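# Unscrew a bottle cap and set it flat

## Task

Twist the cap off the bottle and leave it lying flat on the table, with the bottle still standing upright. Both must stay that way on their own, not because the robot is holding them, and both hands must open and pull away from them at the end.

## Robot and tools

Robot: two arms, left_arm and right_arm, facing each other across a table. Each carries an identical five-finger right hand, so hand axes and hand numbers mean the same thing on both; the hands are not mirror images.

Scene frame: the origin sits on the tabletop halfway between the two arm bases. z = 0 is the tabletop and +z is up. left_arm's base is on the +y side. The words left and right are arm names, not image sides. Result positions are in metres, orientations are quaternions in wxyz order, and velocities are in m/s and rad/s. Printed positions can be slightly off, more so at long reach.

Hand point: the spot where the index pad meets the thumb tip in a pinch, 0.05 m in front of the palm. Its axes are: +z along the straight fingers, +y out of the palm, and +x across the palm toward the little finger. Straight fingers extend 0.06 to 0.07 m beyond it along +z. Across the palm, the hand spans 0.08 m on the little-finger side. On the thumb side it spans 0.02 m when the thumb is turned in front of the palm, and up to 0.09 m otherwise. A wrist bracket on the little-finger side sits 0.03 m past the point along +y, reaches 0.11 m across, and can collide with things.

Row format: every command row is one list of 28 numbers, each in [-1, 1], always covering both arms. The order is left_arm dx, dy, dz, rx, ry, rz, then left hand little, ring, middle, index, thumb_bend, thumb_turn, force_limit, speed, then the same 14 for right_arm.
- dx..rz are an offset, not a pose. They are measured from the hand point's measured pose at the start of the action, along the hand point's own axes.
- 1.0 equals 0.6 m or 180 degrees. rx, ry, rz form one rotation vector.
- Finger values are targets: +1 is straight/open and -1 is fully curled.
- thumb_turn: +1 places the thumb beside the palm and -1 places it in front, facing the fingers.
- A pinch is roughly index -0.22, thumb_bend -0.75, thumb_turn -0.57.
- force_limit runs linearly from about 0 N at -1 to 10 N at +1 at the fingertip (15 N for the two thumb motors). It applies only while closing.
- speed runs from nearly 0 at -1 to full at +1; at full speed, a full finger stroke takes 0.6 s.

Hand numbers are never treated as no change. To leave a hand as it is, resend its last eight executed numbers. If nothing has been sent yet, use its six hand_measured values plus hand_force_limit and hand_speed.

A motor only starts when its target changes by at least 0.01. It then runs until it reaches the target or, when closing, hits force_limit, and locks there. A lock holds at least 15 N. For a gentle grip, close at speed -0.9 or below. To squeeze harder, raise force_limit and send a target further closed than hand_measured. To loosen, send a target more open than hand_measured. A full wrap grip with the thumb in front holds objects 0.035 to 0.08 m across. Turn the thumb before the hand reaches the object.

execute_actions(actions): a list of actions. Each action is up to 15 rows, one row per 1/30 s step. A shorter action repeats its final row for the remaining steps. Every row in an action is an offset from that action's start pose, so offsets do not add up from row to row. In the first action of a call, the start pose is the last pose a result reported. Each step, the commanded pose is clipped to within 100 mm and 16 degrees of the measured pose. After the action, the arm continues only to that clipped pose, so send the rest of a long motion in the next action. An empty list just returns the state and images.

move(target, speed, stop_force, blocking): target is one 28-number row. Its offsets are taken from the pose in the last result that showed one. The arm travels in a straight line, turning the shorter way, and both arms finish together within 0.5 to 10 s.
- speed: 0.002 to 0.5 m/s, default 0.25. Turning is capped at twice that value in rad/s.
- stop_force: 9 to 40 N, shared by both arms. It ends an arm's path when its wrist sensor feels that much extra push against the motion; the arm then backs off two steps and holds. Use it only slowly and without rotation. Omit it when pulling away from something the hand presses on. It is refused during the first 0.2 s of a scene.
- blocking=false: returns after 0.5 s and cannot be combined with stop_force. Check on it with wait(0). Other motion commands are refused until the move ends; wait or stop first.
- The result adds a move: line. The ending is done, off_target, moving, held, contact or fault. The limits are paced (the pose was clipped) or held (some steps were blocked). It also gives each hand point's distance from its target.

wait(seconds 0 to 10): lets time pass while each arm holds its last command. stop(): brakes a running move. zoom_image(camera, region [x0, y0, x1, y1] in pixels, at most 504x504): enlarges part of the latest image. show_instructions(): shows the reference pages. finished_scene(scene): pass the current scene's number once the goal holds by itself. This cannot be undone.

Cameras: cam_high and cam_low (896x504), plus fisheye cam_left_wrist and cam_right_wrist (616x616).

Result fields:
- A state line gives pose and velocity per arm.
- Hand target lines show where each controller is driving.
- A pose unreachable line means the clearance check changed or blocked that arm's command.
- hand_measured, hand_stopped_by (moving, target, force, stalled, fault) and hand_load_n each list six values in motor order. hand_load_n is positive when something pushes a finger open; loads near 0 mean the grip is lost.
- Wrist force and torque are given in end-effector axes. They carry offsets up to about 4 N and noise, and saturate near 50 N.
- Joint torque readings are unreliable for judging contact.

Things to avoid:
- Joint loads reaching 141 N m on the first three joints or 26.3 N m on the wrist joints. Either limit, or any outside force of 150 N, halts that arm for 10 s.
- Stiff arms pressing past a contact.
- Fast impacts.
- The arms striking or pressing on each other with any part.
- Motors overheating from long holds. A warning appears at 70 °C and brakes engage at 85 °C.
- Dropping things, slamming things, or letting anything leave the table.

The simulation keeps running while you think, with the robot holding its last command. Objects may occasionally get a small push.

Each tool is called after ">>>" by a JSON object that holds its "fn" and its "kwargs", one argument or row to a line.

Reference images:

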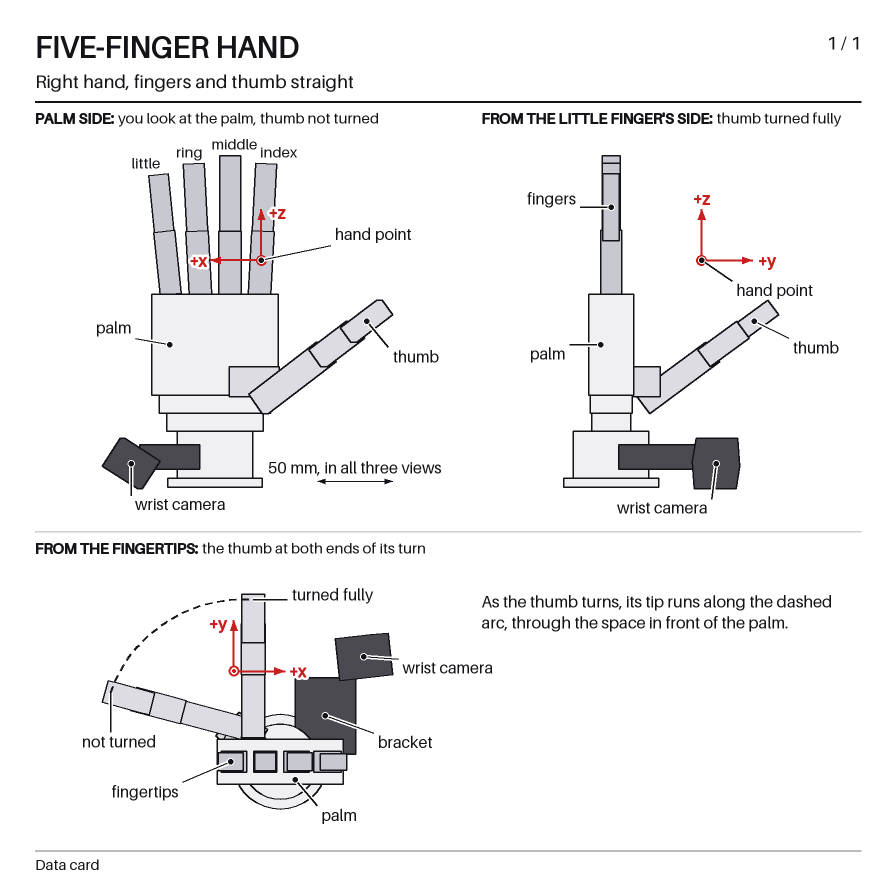

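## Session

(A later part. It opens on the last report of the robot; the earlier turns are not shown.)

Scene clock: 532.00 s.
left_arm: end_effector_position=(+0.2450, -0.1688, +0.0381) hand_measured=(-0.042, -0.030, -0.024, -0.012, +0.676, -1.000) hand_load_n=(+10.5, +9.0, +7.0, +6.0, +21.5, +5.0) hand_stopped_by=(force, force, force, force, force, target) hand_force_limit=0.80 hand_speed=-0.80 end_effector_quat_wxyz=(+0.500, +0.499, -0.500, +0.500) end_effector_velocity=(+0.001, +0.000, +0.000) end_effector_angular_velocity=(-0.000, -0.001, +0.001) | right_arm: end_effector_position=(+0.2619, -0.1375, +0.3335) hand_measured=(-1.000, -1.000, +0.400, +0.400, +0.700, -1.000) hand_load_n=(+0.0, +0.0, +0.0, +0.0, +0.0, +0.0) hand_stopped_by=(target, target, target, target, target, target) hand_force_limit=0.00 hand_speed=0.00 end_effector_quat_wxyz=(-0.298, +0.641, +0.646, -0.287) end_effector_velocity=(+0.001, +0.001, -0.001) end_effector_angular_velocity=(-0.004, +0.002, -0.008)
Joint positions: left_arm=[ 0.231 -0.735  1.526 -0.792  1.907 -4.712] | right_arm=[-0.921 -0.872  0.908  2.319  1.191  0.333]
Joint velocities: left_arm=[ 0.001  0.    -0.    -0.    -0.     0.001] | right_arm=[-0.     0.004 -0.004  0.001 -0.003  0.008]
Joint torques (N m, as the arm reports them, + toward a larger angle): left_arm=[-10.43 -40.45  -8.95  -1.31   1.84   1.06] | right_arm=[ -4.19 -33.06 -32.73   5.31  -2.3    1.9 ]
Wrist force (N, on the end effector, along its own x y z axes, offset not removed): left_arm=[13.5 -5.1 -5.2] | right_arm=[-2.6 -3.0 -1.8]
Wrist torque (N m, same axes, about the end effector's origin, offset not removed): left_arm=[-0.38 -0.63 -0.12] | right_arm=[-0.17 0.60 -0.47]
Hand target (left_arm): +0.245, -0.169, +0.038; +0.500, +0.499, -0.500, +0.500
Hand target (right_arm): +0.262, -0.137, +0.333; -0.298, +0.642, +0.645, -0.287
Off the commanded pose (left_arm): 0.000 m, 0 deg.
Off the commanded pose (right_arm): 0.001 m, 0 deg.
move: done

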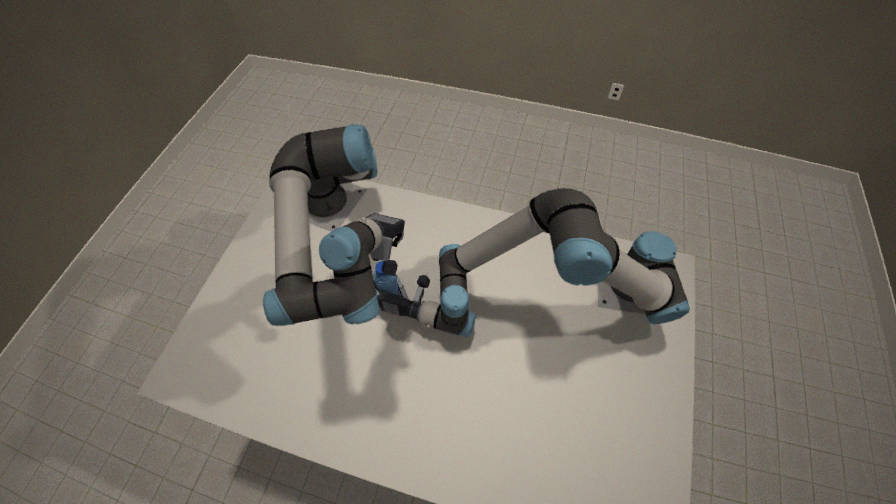

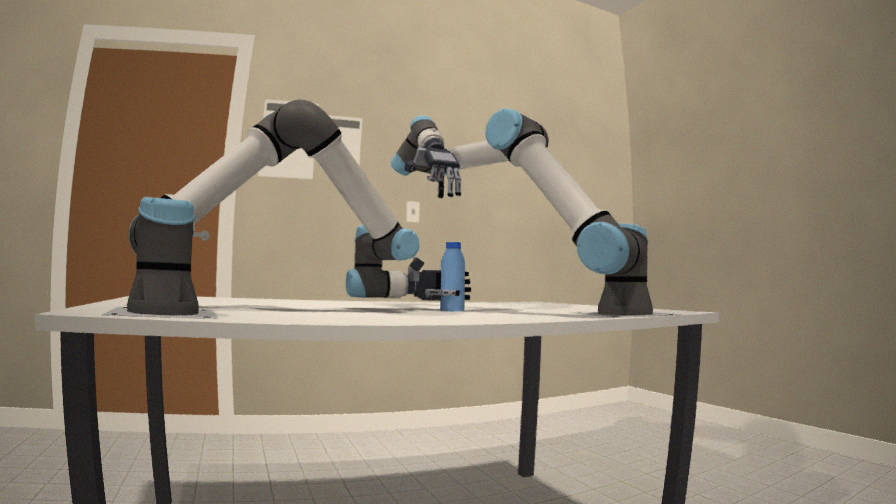

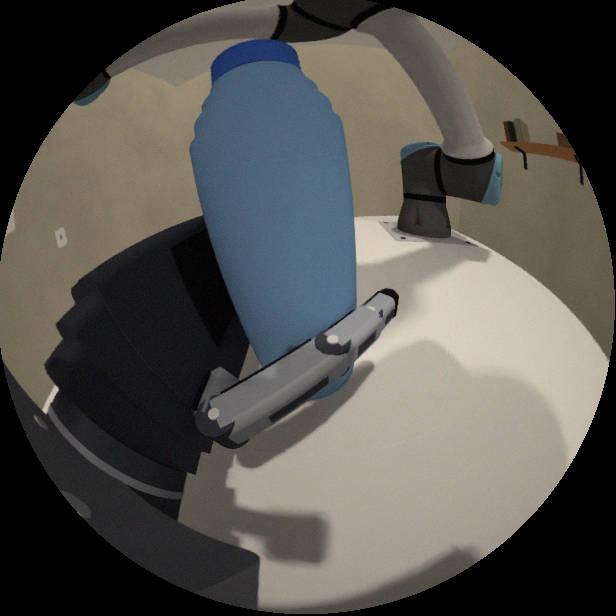

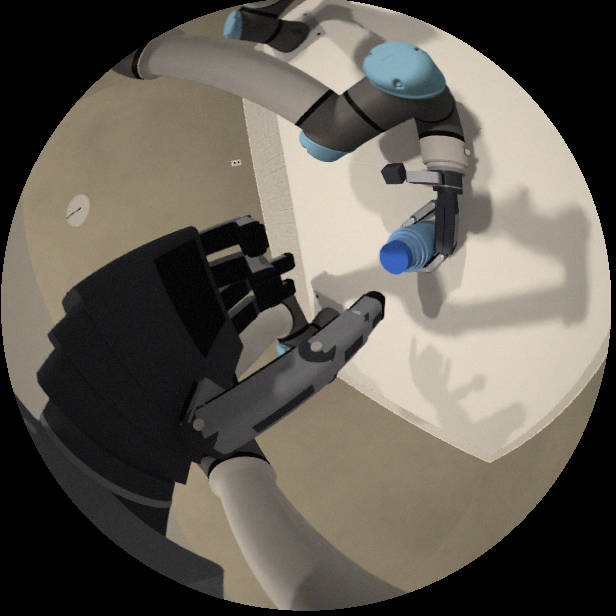

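>>> {"fn": "move", "kwargs": {
  "target": [0,0,0,0,0,0, -0.8,-0.8,-0.8,-0.8,-0.8,-1,0.8,-0.8, -0.0023,0.1004,0.0875,0.0006,0.3773,0.3286, -1,-1,0.4,0.4,0.7,-1,0,0],
  "speed": 0.4
}}

>>> {"fn": "zoom_image", "kwargs": {
  "camera": "cam_low",
  "region": [390, 170, 550, 290]
}}

Scene clock: 559.63 s.
left_arm: end_effector_position=(+0.2450, -0.1688, +0.0381) hand_measured=(-0.042, -0.030, -0.024, -0.012, +0.676, -1.000) hand_load_n=(+10.5, +9.0, +7.0, +6.0, +21.5, +5.0) hand_stopped_by=(force, force, force, force, force, target) hand_force_limit=0.80 hand_speed=-0.80 end_effector_quat_wxyz=(+0.500, +0.499, -0.500, +0.500) end_effector_velocity=(-0.001, -0.000, -0.000) end_effector_angular_velocity=(+0.000, +0.002, -0.001) | right_arm: end_effector_position=(+0.2622, -0.1379, +0.2541) hand_measured=(-1.000, -1.000, +0.400, +0.400, +0.700, -1.000) hand_load_n=(+0.0, +0.0, +0.0, +0.0, +0.0, +0.0) hand_stopped_by=(target, target, target, target, target, target) hand_force_limit=0.00 hand_speed=0.00 end_effector_quat_wxyz=(-0.422, +0.906, +0.000, -0.000) end_effector_velocity=(-0.000, +0.000, +0.000) end_effector_angular_velocity=(-0.003, -0.004, -0.010)
Joint positions: left_arm=[ 0.231 -0.735  1.526 -0.792  1.907 -4.712] | right_arm=[-1.178 -1.339  1.565  1.069  0.732  1.935]
Joint velocities: left_arm=[-0.001  0.     0.001 -0.     0.    -0.002] | right_arm=[ 0.002 -0.007  0.004 -0.012  0.007  0.017]
Joint torques (N m, as the arm reports them, + toward a larger angle): left_arm=[-10.89 -40.1   -9.02  -1.33   1.79   1.05] | right_arm=[  8.4  -37.85  -4.69  -0.56   0.41   1.76]
Wrist force (N, on the end effector, along its own x y z axes, offset not removed): left_arm=[12.7 -0.8 -2.9] | right_arm=[-2.1 -3.0 0.5]
Wrist torque (N m, same axes, about the end effector's origin, offset not removed): left_arm=[0.23 -0.44 -0.04] | right_arm=[-0.33 0.52 -0.38]
Hand target (left_arm): +0.245, -0.169, +0.038; +0.500, +0.499, -0.500, +0.500
Hand target (right_arm): +0.262, -0.138, +0.254; -0.422, +0.907, -0.000, +0.000
Off the commanded pose (left_arm): 0.000 m, 0 deg.
Off the commanded pose (right_arm): 0.001 m, 0 deg.
move: done

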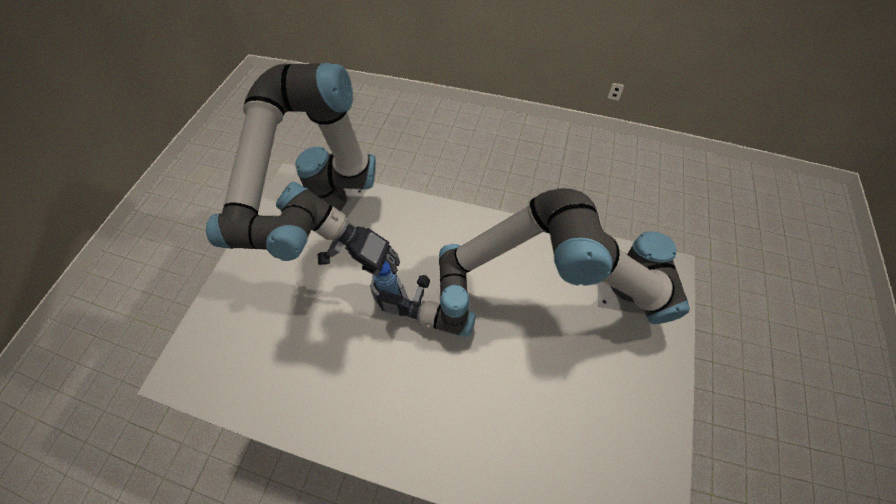

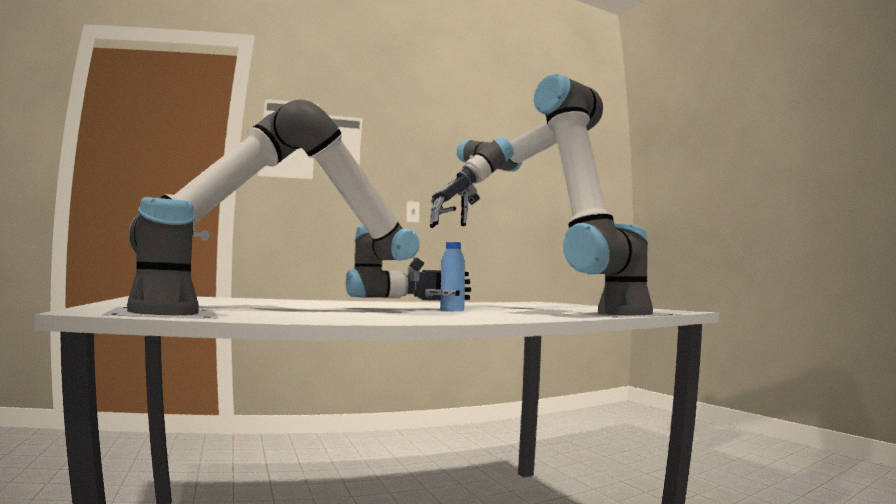

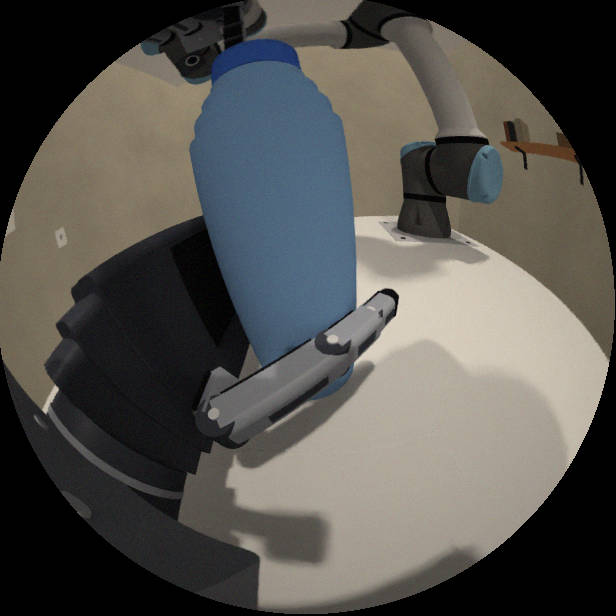

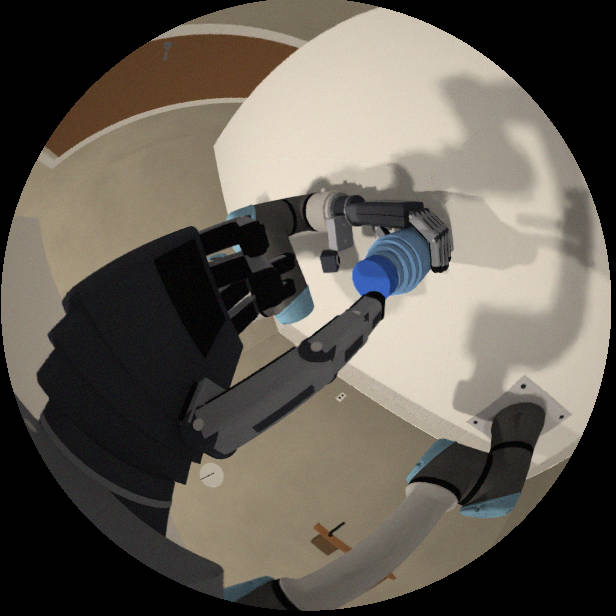

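Region (390, 170, 550, 290) of cam_low's 896x504 image, scaled by 3.150, with more detail than that image has; it fills the top 378 rows of this view, and the rest is white.

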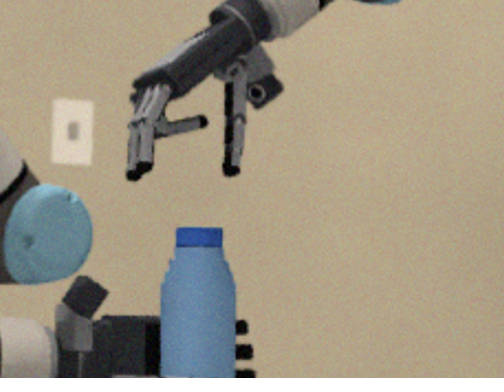

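>>> {"fn": "move", "kwargs": {
  "target": [0,0,0,0,0,0, -0.8,-0.8,-0.8,-0.8,-0.8,-1,0.8,-0.8, 0,0,0,0,0,0, -1,-1,0.15,0.15,0.3,-1,0,0],
  "speed": 0.1
}}

>>> {"fn": "zoom_image", "kwargs": {
  "camera": "cam_low",
  "region": [390, 170, 550, 290]
}}

Scene clock: 574.17 s.
left_arm: end_effector_position=(+0.2450, -0.1688, +0.0381) hand_measured=(-0.042, -0.030, -0.024, -0.012, +0.676, -1.000) hand_load_n=(+10.5, +9.0, +7.0, +6.0, +21.5, +5.0) hand_stopped_by=(force, force, force, force, force, target) hand_force_limit=0.80 hand_speed=-0.80 end_effector_quat_wxyz=(+0.500, +0.499, -0.500, +0.500) end_effector_velocity=(+0.001, -0.001, +0.001) end_effector_angular_velocity=(-0.002, -0.000, +0.001) | right_arm: end_effector_position=(+0.2622, -0.1378, +0.2541) hand_measured=(-1.000, -1.000, +0.150, +0.150, +0.300, -1.000) hand_load_n=(+0.0, +0.0, +0.0, +0.0, +0.0, +0.0) hand_stopped_by=(target, target, target, target, target, target) hand_force_limit=0.00 hand_speed=0.00 end_effector_quat_wxyz=(-0.422, +0.906, +0.000, -0.000) end_effector_velocity=(+0.000, -0.000, +0.000) end_effector_angular_velocity=(+0.000, -0.001, +0.001)
Joint positions: left_arm=[ 0.231 -0.735  1.526 -0.792  1.907 -4.712] | right_arm=[-1.178 -1.339  1.565  1.069  0.732  1.935]
Joint velocities: left_arm=[ 0.001 -0.001 -0.002  0.001  0.    -0.001] | right_arm=[-0.     0.    -0.     0.    -0.    -0.002]
Joint torques (N m, as the arm reports them, + toward a larger angle): left_arm=[-10.59 -39.13  -8.77  -0.94   1.6    1.24] | right_arm=[ -5.61 -16.97 -33.05   4.93  -2.69  -2.48]
Wrist force (N, on the end effector, along its own x y z axes, offset not removed): left_arm=[13.0 -2.7 0.5] | right_arm=[0.6 -4.2 0.9]
Wrist torque (N m, same axes, about the end effector's origin, offset not removed): left_arm=[-0.12 -0.61 0.06] | right_arm=[-0.51 -0.09 -0.19]
Hand target (left_arm): +0.245, -0.169, +0.038; +0.500, +0.499, -0.500, +0.500
Hand target (right_arm): +0.262, -0.138, +0.254; -0.422, +0.906, +0.000, -0.000
Off the commanded pose (left_arm): 0.000 m, 0 deg.
Off the commanded pose (right_arm): 0.000 m, 0 deg.
move: done

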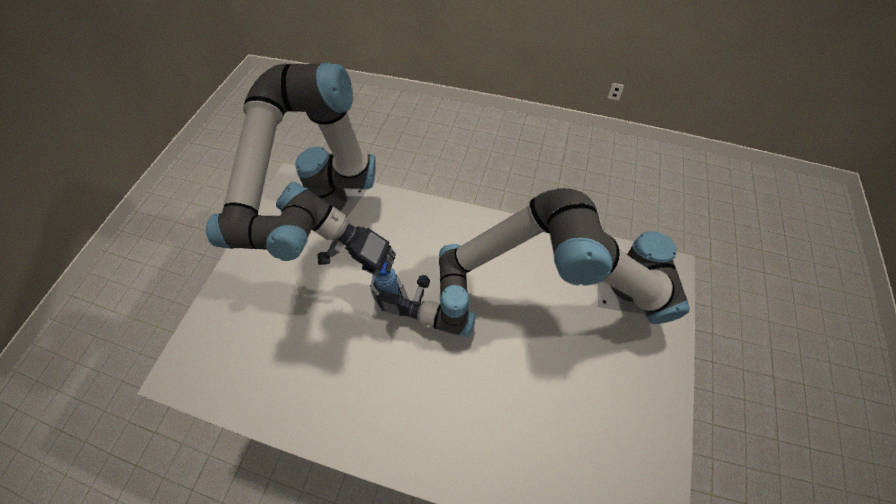

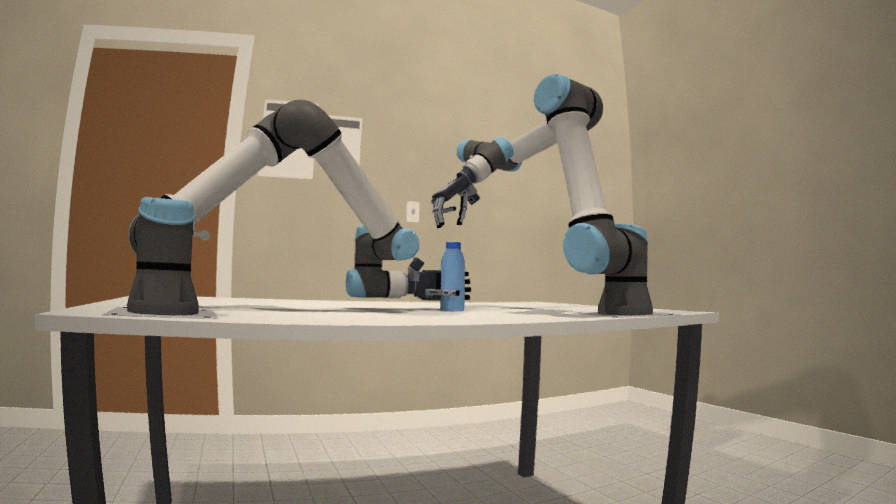

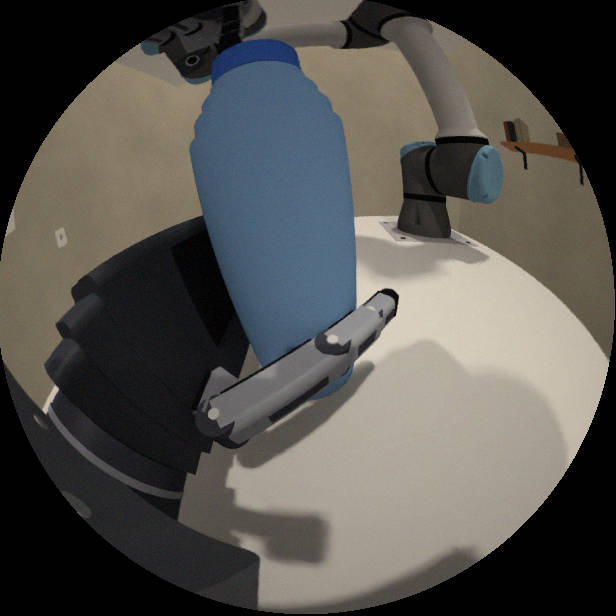

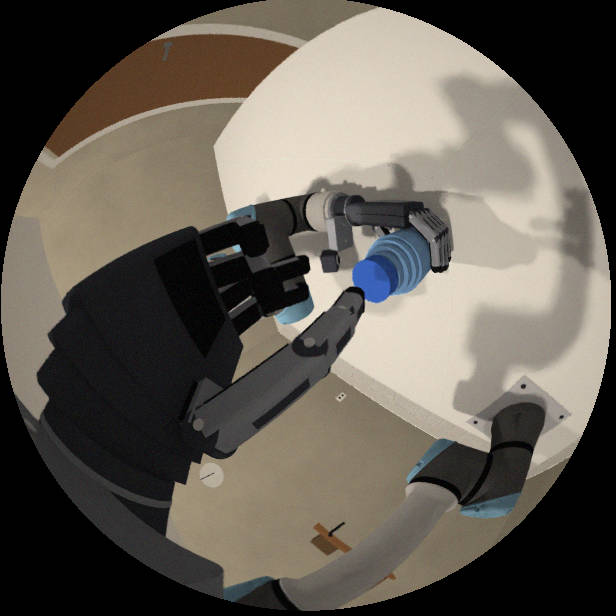

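Region (390, 170, 550, 290) of cam_low's 896x504 image, scaled by 3.150, with more detail than that image has; it fills the top 378 rows of this view, and the rest is white.

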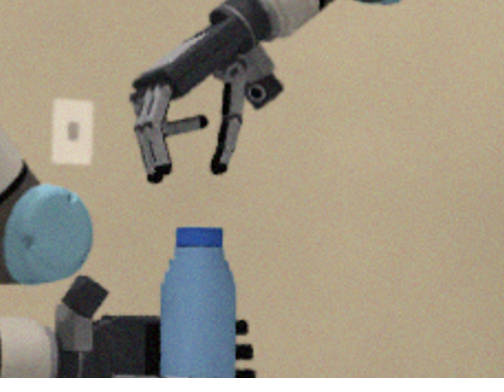

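>>> {"fn": "move", "kwargs": {
  "target": [0,0,0,0,0,0, -0.8,-0.8,-0.8,-0.8,-0.8,-1,0.8,-0.8, -0.0283,0.043,0.0317,0.0278,0,0, -1,-1,0.45,0.45,0.9,-1,0,0],
  "speed": 0.08
}}

>>> {"fn": "zoom_image", "kwargs": {
  "camera": "cam_low",
  "region": [390, 170, 550, 290]
}}

>>> {"fn": "zoom_image", "kwargs": {
  "camera": "cam_right_wrist",
  "region": [220, 180, 460, 400]
}}

Scene clock: 646.50 s.
left_arm: end_effector_position=(+0.2450, -0.1688, +0.0381) hand_measured=(-0.042, -0.030, -0.024, -0.012, +0.676, -1.000) hand_load_n=(+10.5, +9.0, +7.0, +6.0, +21.5, +5.0) hand_stopped_by=(force, force, force, force, force, target) hand_force_limit=0.80 hand_speed=-0.80 end_effector_quat_wxyz=(+0.500, +0.499, -0.500, +0.500) end_effector_velocity=(+0.000, +0.000, -0.000) end_effector_angular_velocity=(+0.001, -0.001, +0.000) | right_arm: end_effector_position=(+0.2452, -0.1400, +0.2223) hand_measured=(-1.000, -1.000, +0.450, +0.450, +0.900, -1.000) hand_load_n=(+0.0, +0.0, +0.0, +0.0, +0.0, +0.0) hand_stopped_by=(target, target, target, target, target, target) hand_force_limit=0.00 hand_speed=0.00 end_effector_quat_wxyz=(-0.461, +0.887, +0.000, -0.000) end_effector_velocity=(-0.001, -0.000, -0.001) end_effector_angular_velocity=(+0.005, -0.001, -0.000)
Joint positions: left_arm=[ 0.231 -0.735  1.526 -0.792  1.907 -4.712] | right_arm=[-1.22  -1.367  1.723  0.941  0.64   1.909]
Joint velocities: left_arm=[ 0.     0.     0.001 -0.    -0.     0.001] | right_arm=[-0.002 -0.001  0.008 -0.007 -0.005 -0.001]
Joint torques (N m, as the arm reports them, + toward a larger angle): left_arm=[-10.09 -39.52  -8.96  -0.97   1.55   1.2 ] | right_arm=[ -4.63 -36.97  -4.3   -0.81  -2.58  -2.81]
Wrist force (N, on the end effector, along its own x y z axes, offset not removed): left_arm=[10.3 -1.4 0.1] | right_arm=[-0.5 -3.3 -4.3]
Wrist torque (N m, same axes, about the end effector's origin, offset not removed): left_arm=[0.04 -0.17 -0.17] | right_arm=[-0.18 0.30 -0.32]
Hand target (left_arm): +0.245, -0.169, +0.038; +0.500, +0.499, -0.500, +0.500
Hand target (right_arm): +0.245, -0.140, +0.222; -0.461, +0.887, +0.000, -0.000
Off the commanded pose (left_arm): 0.000 m, 0 deg.
Off the commanded pose (right_arm): 0.000 m, 0 deg.
move: done

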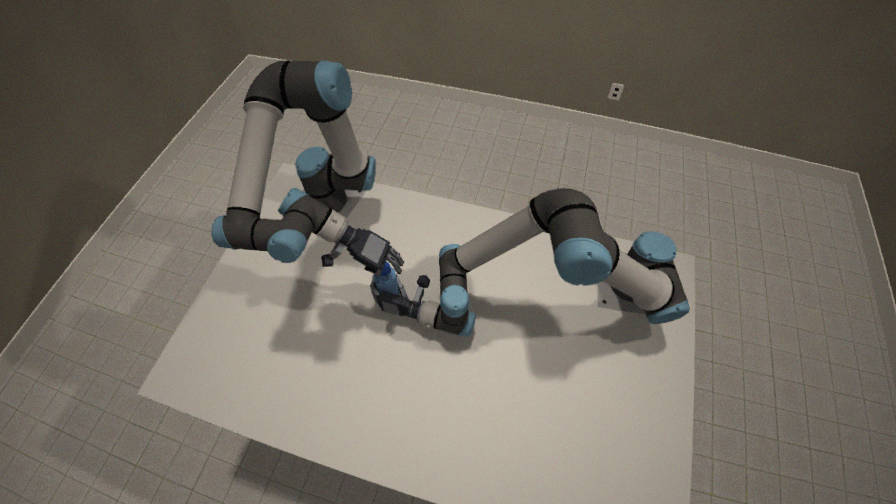

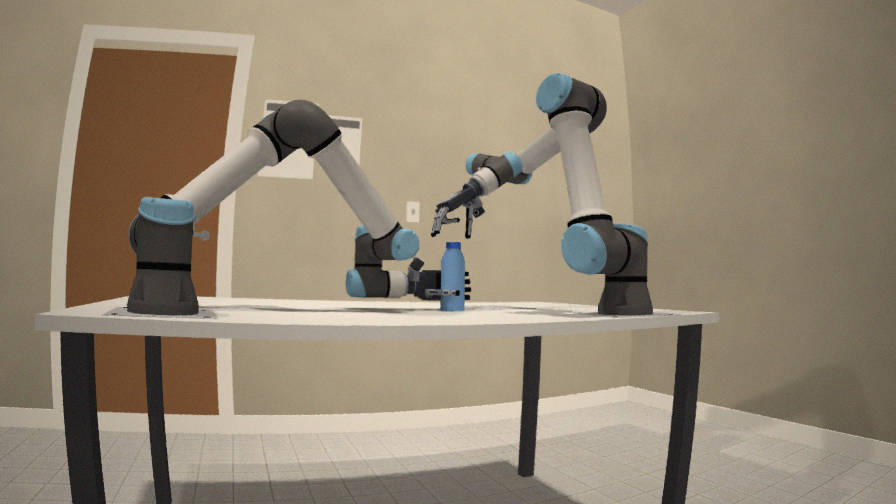

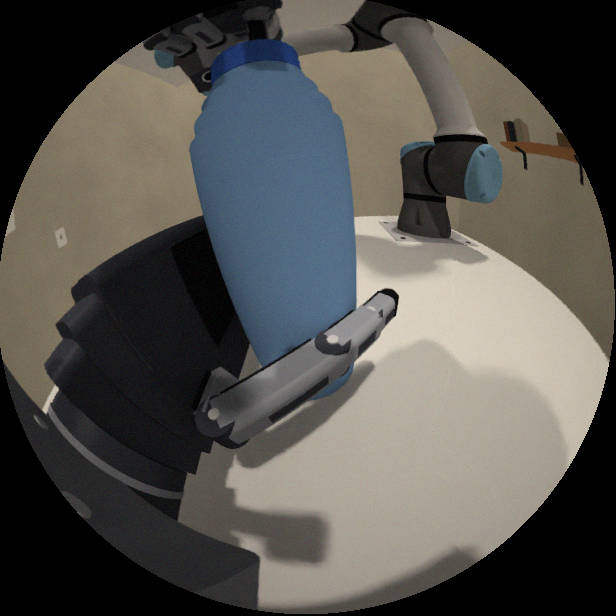

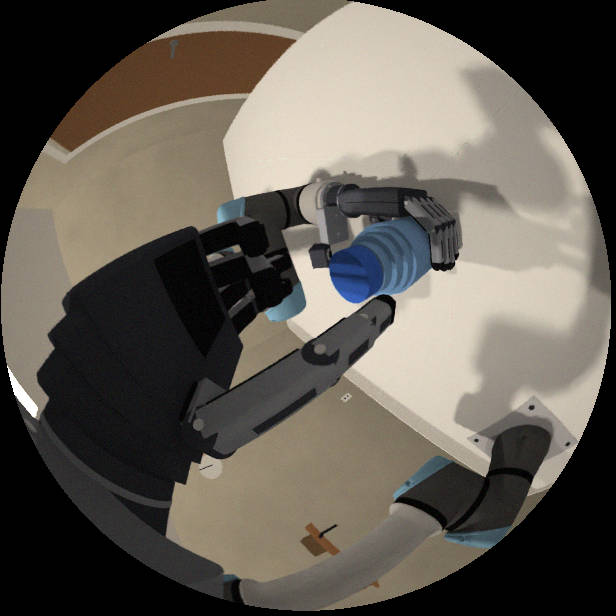

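Region (390, 170, 550, 290) of cam_low's 896x504 image, scaled by 3.150, with more detail than that image has; it fills the top 378 rows of this view, and the rest is white.

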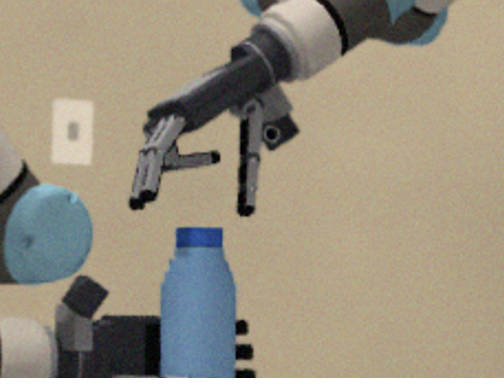

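Region (220, 180, 460, 400) of cam_right_wrist's 616x616 image, scaled by 2.100, with more detail than that image has; it fills the top 462 rows of this view, and the rest is white.

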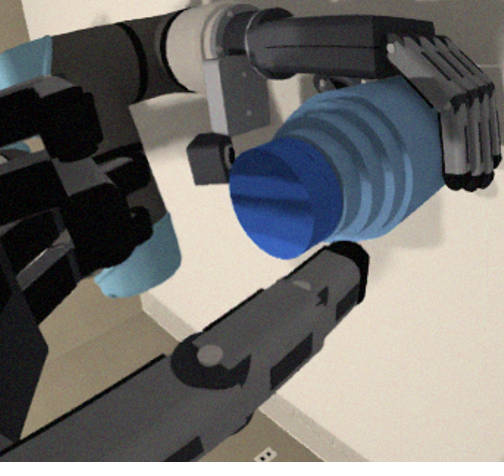

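>>> {"fn": "move", "kwargs": {
  "target": [0,0,0,0,0,0, -0.8,-0.8,-0.8,-0.8,-0.8,-1,0.8,-0.8, 0.0133,0.0369,0.0258,0,0,0, -1,-1,0.45,0.45,0.9,-1,0,0],
  "speed": 0.03,
  "stop_force": 10
}}

>>> {"fn": "zoom_image", "kwargs": {
  "camera": "cam_low",
  "region": [390, 170, 550, 290]
}}

>>> {"fn": "zoom_image", "kwargs": {
  "camera": "cam_right_wrist",
  "region": [220, 180, 460, 400]
}}

Scene clock: 677.33 s.
left_arm: end_effector_position=(+0.2450, -0.1688, +0.0381) hand_measured=(-0.042, -0.030, -0.024, -0.012, +0.676, -1.000) hand_load_n=(+10.5, +9.0, +7.0, +6.0, +21.5, +5.0) hand_stopped_by=(force, force, force, force, force, target) hand_force_limit=0.80 hand_speed=-0.80 end_effector_quat_wxyz=(+0.500, +0.499, -0.500, +0.500) end_effector_velocity=(-0.001, -0.001, +0.001) end_effector_angular_velocity=(-0.002, +0.000, -0.002) | right_arm: end_effector_position=(+0.2531, -0.1401, +0.1955) hand_measured=(-1.000, -1.000, +0.450, +0.450, +0.900, -1.000) hand_load_n=(+0.0, +0.0, +0.0, +0.0, +0.0, +0.0) hand_stopped_by=(target, target, target, target, target, target) hand_force_limit=0.00 hand_speed=0.00 end_effector_quat_wxyz=(-0.461, +0.887, +0.000, -0.000) end_effector_velocity=(+0.000, -0.000, -0.003) end_effector_angular_velocity=(-0.001, +0.002, +0.000)
Joint positions: left_arm=[ 0.231 -0.735  1.526 -0.792  1.907 -4.712] | right_arm=[-1.224 -1.327  1.747  0.882  0.638  1.901]
Joint velocities: left_arm=[-0.002  0.    -0.001 -0.     0.    -0.001] | right_arm=[-0.     0.004  0.003 -0.005  0.    -0.001]
Joint torques (N m, as the arm reports them, + toward a larger angle): left_arm=[-10.42 -39.28  -9.04  -1.04   1.67   1.35] | right_arm=[ -4.86 -14.7   -6.47  -0.49  -2.74  -2.66]
Wrist force (N, on the end effector, along its own x y z axes, offset not removed): left_arm=[12.6 -0.5 -2.5] | right_arm=[0.9 -4.4 -1.8]
Wrist torque (N m, same axes, about the end effector's origin, offset not removed): left_arm=[0.23 -0.33 0.05] | right_arm=[-0.61 0.08 -0.14]
Hand target (left_arm): +0.245, -0.169, +0.038; +0.500, +0.499, -0.500, +0.500
Hand target (right_arm): +0.253, -0.140, +0.195; -0.461, +0.887, +0.000, -0.000
Off the commanded pose (left_arm): 0.000 m, 0 deg.
Off the commanded pose (right_arm): 0.000 m, 0 deg.
move: done

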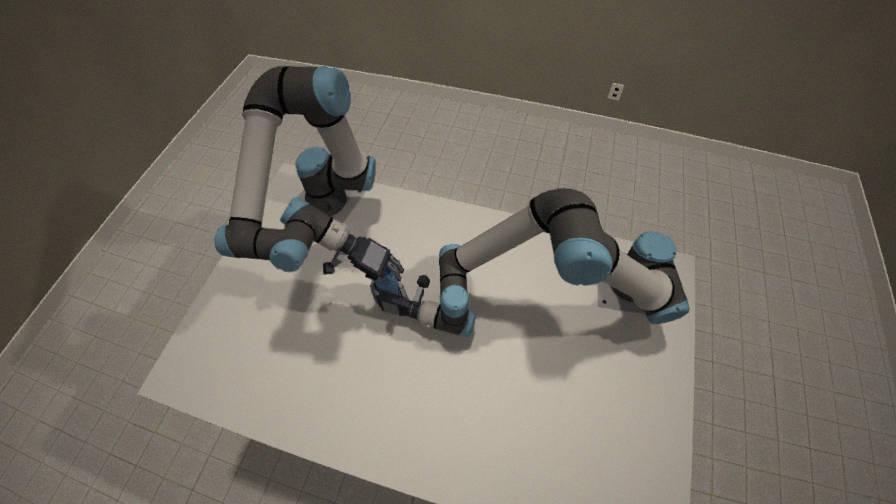

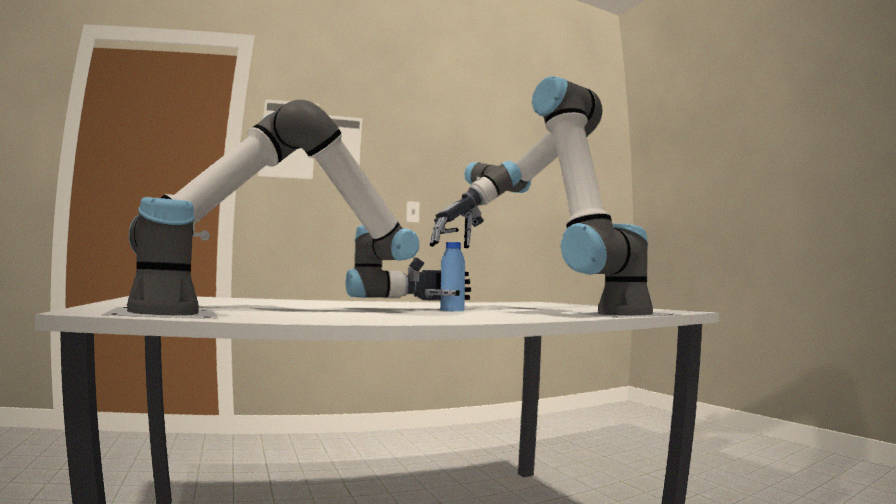

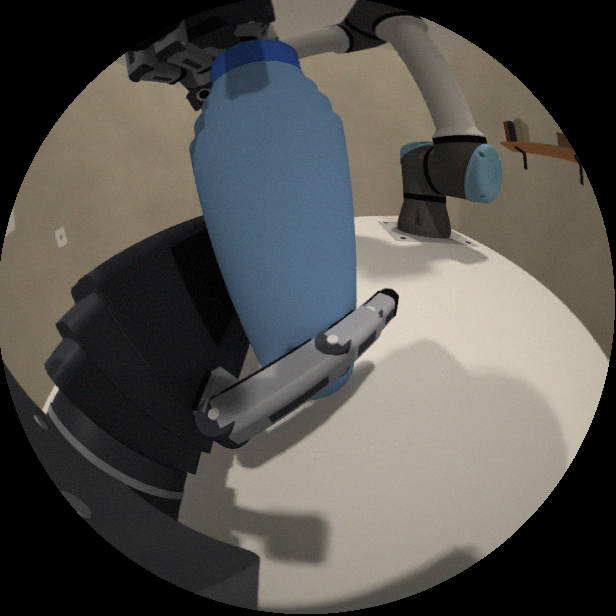

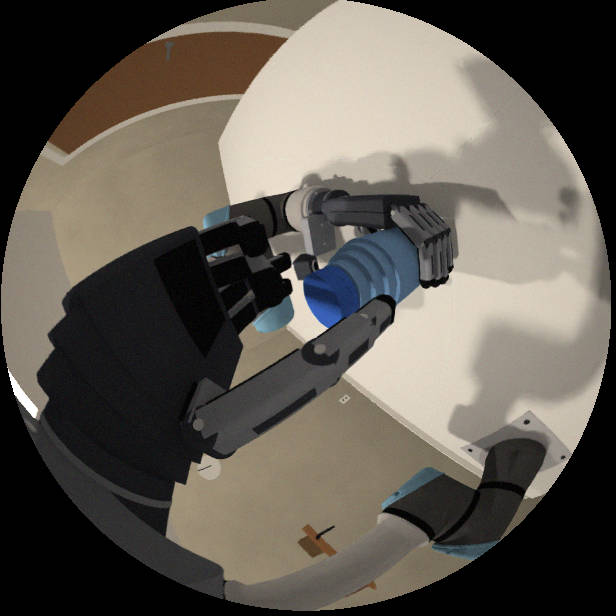

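Region (390, 170, 550, 290) of cam_low's 896x504 image, scaled by 3.150, with more detail than that image has; it fills the top 378 rows of this view, and the rest is white.

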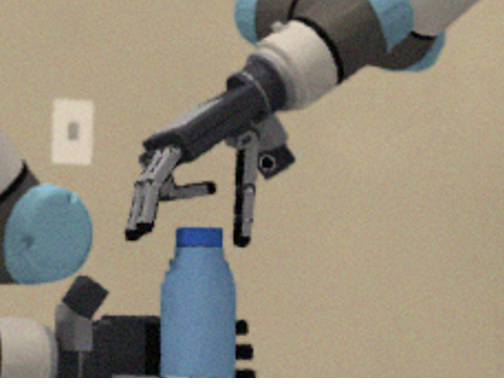

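Region (220, 180, 460, 400) of cam_right_wrist's 616x616 image, scaled by 2.100, with more detail than that image has; it fills the top 462 rows of this view, and the rest is white.

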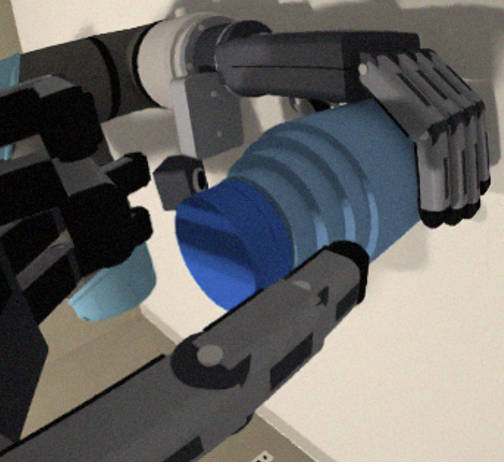

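>>> {"fn": "execute_actions", "kwargs": {
  "actions": []
}}

Scene clock: 715.07 s.
left_arm: end_effector_position=(+0.2450, -0.1688, +0.0381) hand_measured=(-0.042, -0.030, -0.024, -0.012, +0.676, -1.000) hand_load_n=(+10.5, +9.0, +7.0, +6.0, +21.5, +5.0) hand_stopped_by=(force, force, force, force, force, target) hand_force_limit=0.80 hand_speed=-0.80 end_effector_quat_wxyz=(+0.500, +0.499, -0.500, +0.500) end_effector_velocity=(-0.000, +0.001, -0.001) end_effector_angular_velocity=(+0.001, -0.000, -0.000) | right_arm: end_effector_position=(+0.2532, -0.1401, +0.1953) hand_measured=(-1.000, -1.000, +0.450, +0.450, +0.900, -1.000) hand_load_n=(+0.0, +0.0, +0.0, +0.0, +0.0, +0.0) hand_stopped_by=(target, target, target, target, target, target) hand_force_limit=0.00 hand_speed=0.00 end_effector_quat_wxyz=(-0.461, +0.887, +0.000, -0.000) end_effector_velocity=(-0.000, -0.000, +0.000) end_effector_angular_velocity=(-0.000, +0.000, -0.000)
Joint positions: left_arm=[ 0.231 -0.735  1.526 -0.792  1.907 -4.712] | right_arm=[-1.224 -1.326  1.747  0.882  0.638  1.901]
Joint velocities: left_arm=[-0.     0.     0.002 -0.001 -0.     0.001] | right_arm=[-0. -0.  0.  0.  0.  0.]
Joint torques (N m, as the arm reports them, + toward a larger angle): left_arm=[-10.71 -39.43  -8.94  -1.02   1.63   1.32] | right_arm=[ -4.49 -16.11  -3.9   -0.53  -2.77  -2.59]
Wrist force (N, on the end effector, along its own x y z axes, offset not removed): left_arm=[14.8 -1.6 0.4] | right_arm=[-1.1 -0.9 -1.9]
Wrist torque (N m, same axes, about the end effector's origin, offset not removed): left_arm=[-0.20 -0.77 0.02] | right_arm=[0.04 0.30 -0.22]
Hand target (left_arm): +0.245, -0.169, +0.038; +0.500, +0.499, -0.500, +0.500
Hand target (right_arm): +0.253, -0.140, +0.195; -0.461, +0.887, +0.000, -0.000
Off the commanded pose (left_arm): 0.000 m, 0 deg.
Off the commanded pose (right_arm): 0.000 m, 0 deg.

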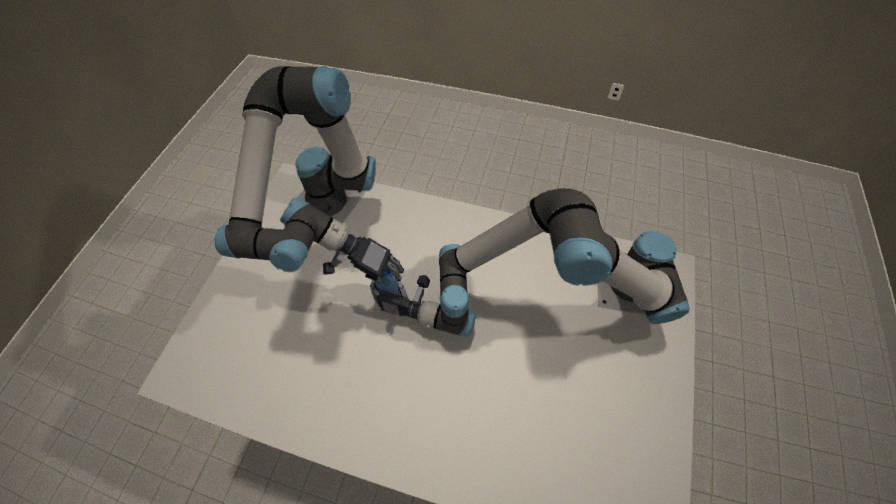

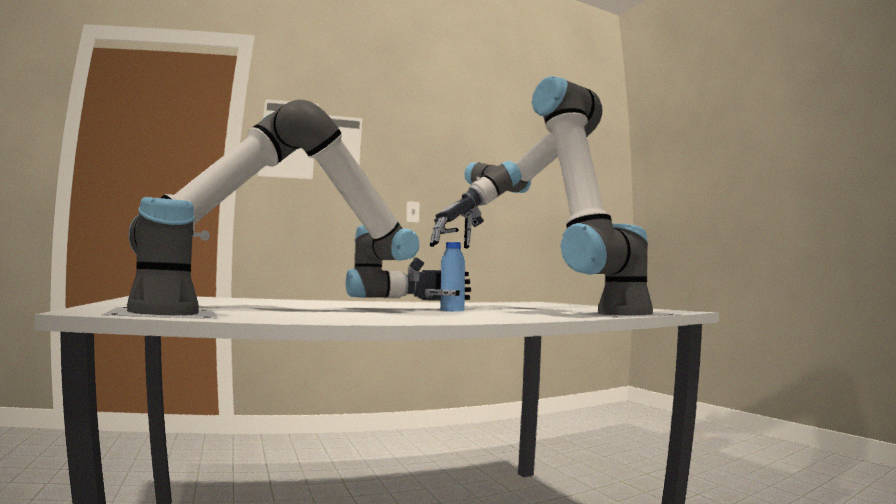

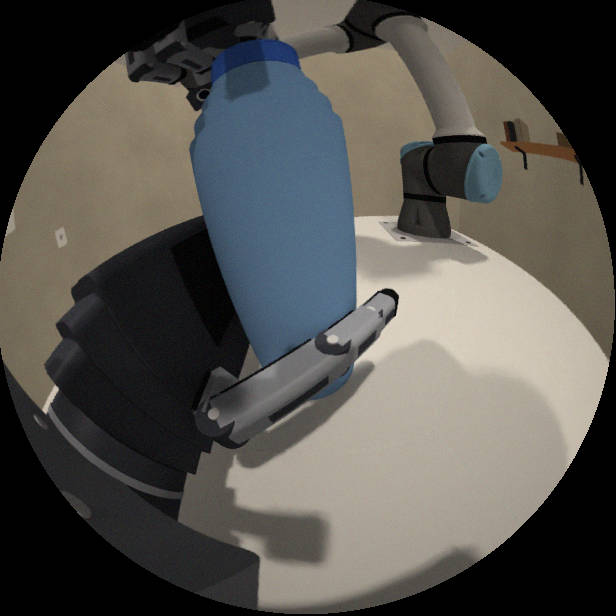

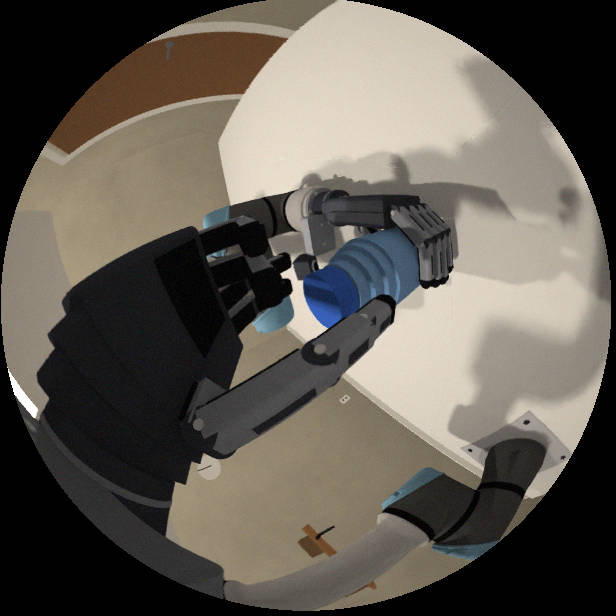

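>>> {"fn": "zoom_image", "kwargs": {
  "camera": "cam_low",
  "region": [390, 170, 550, 290]
}}

Region (390, 170, 550, 290) of cam_low's 896x504 image, scaled by 3.150, with more detail than that image has; it fills the top 378 rows of this view, and the rest is white.

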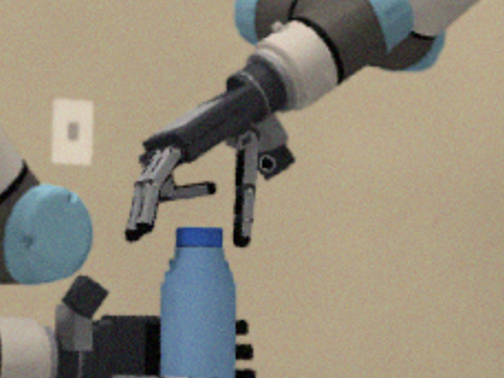

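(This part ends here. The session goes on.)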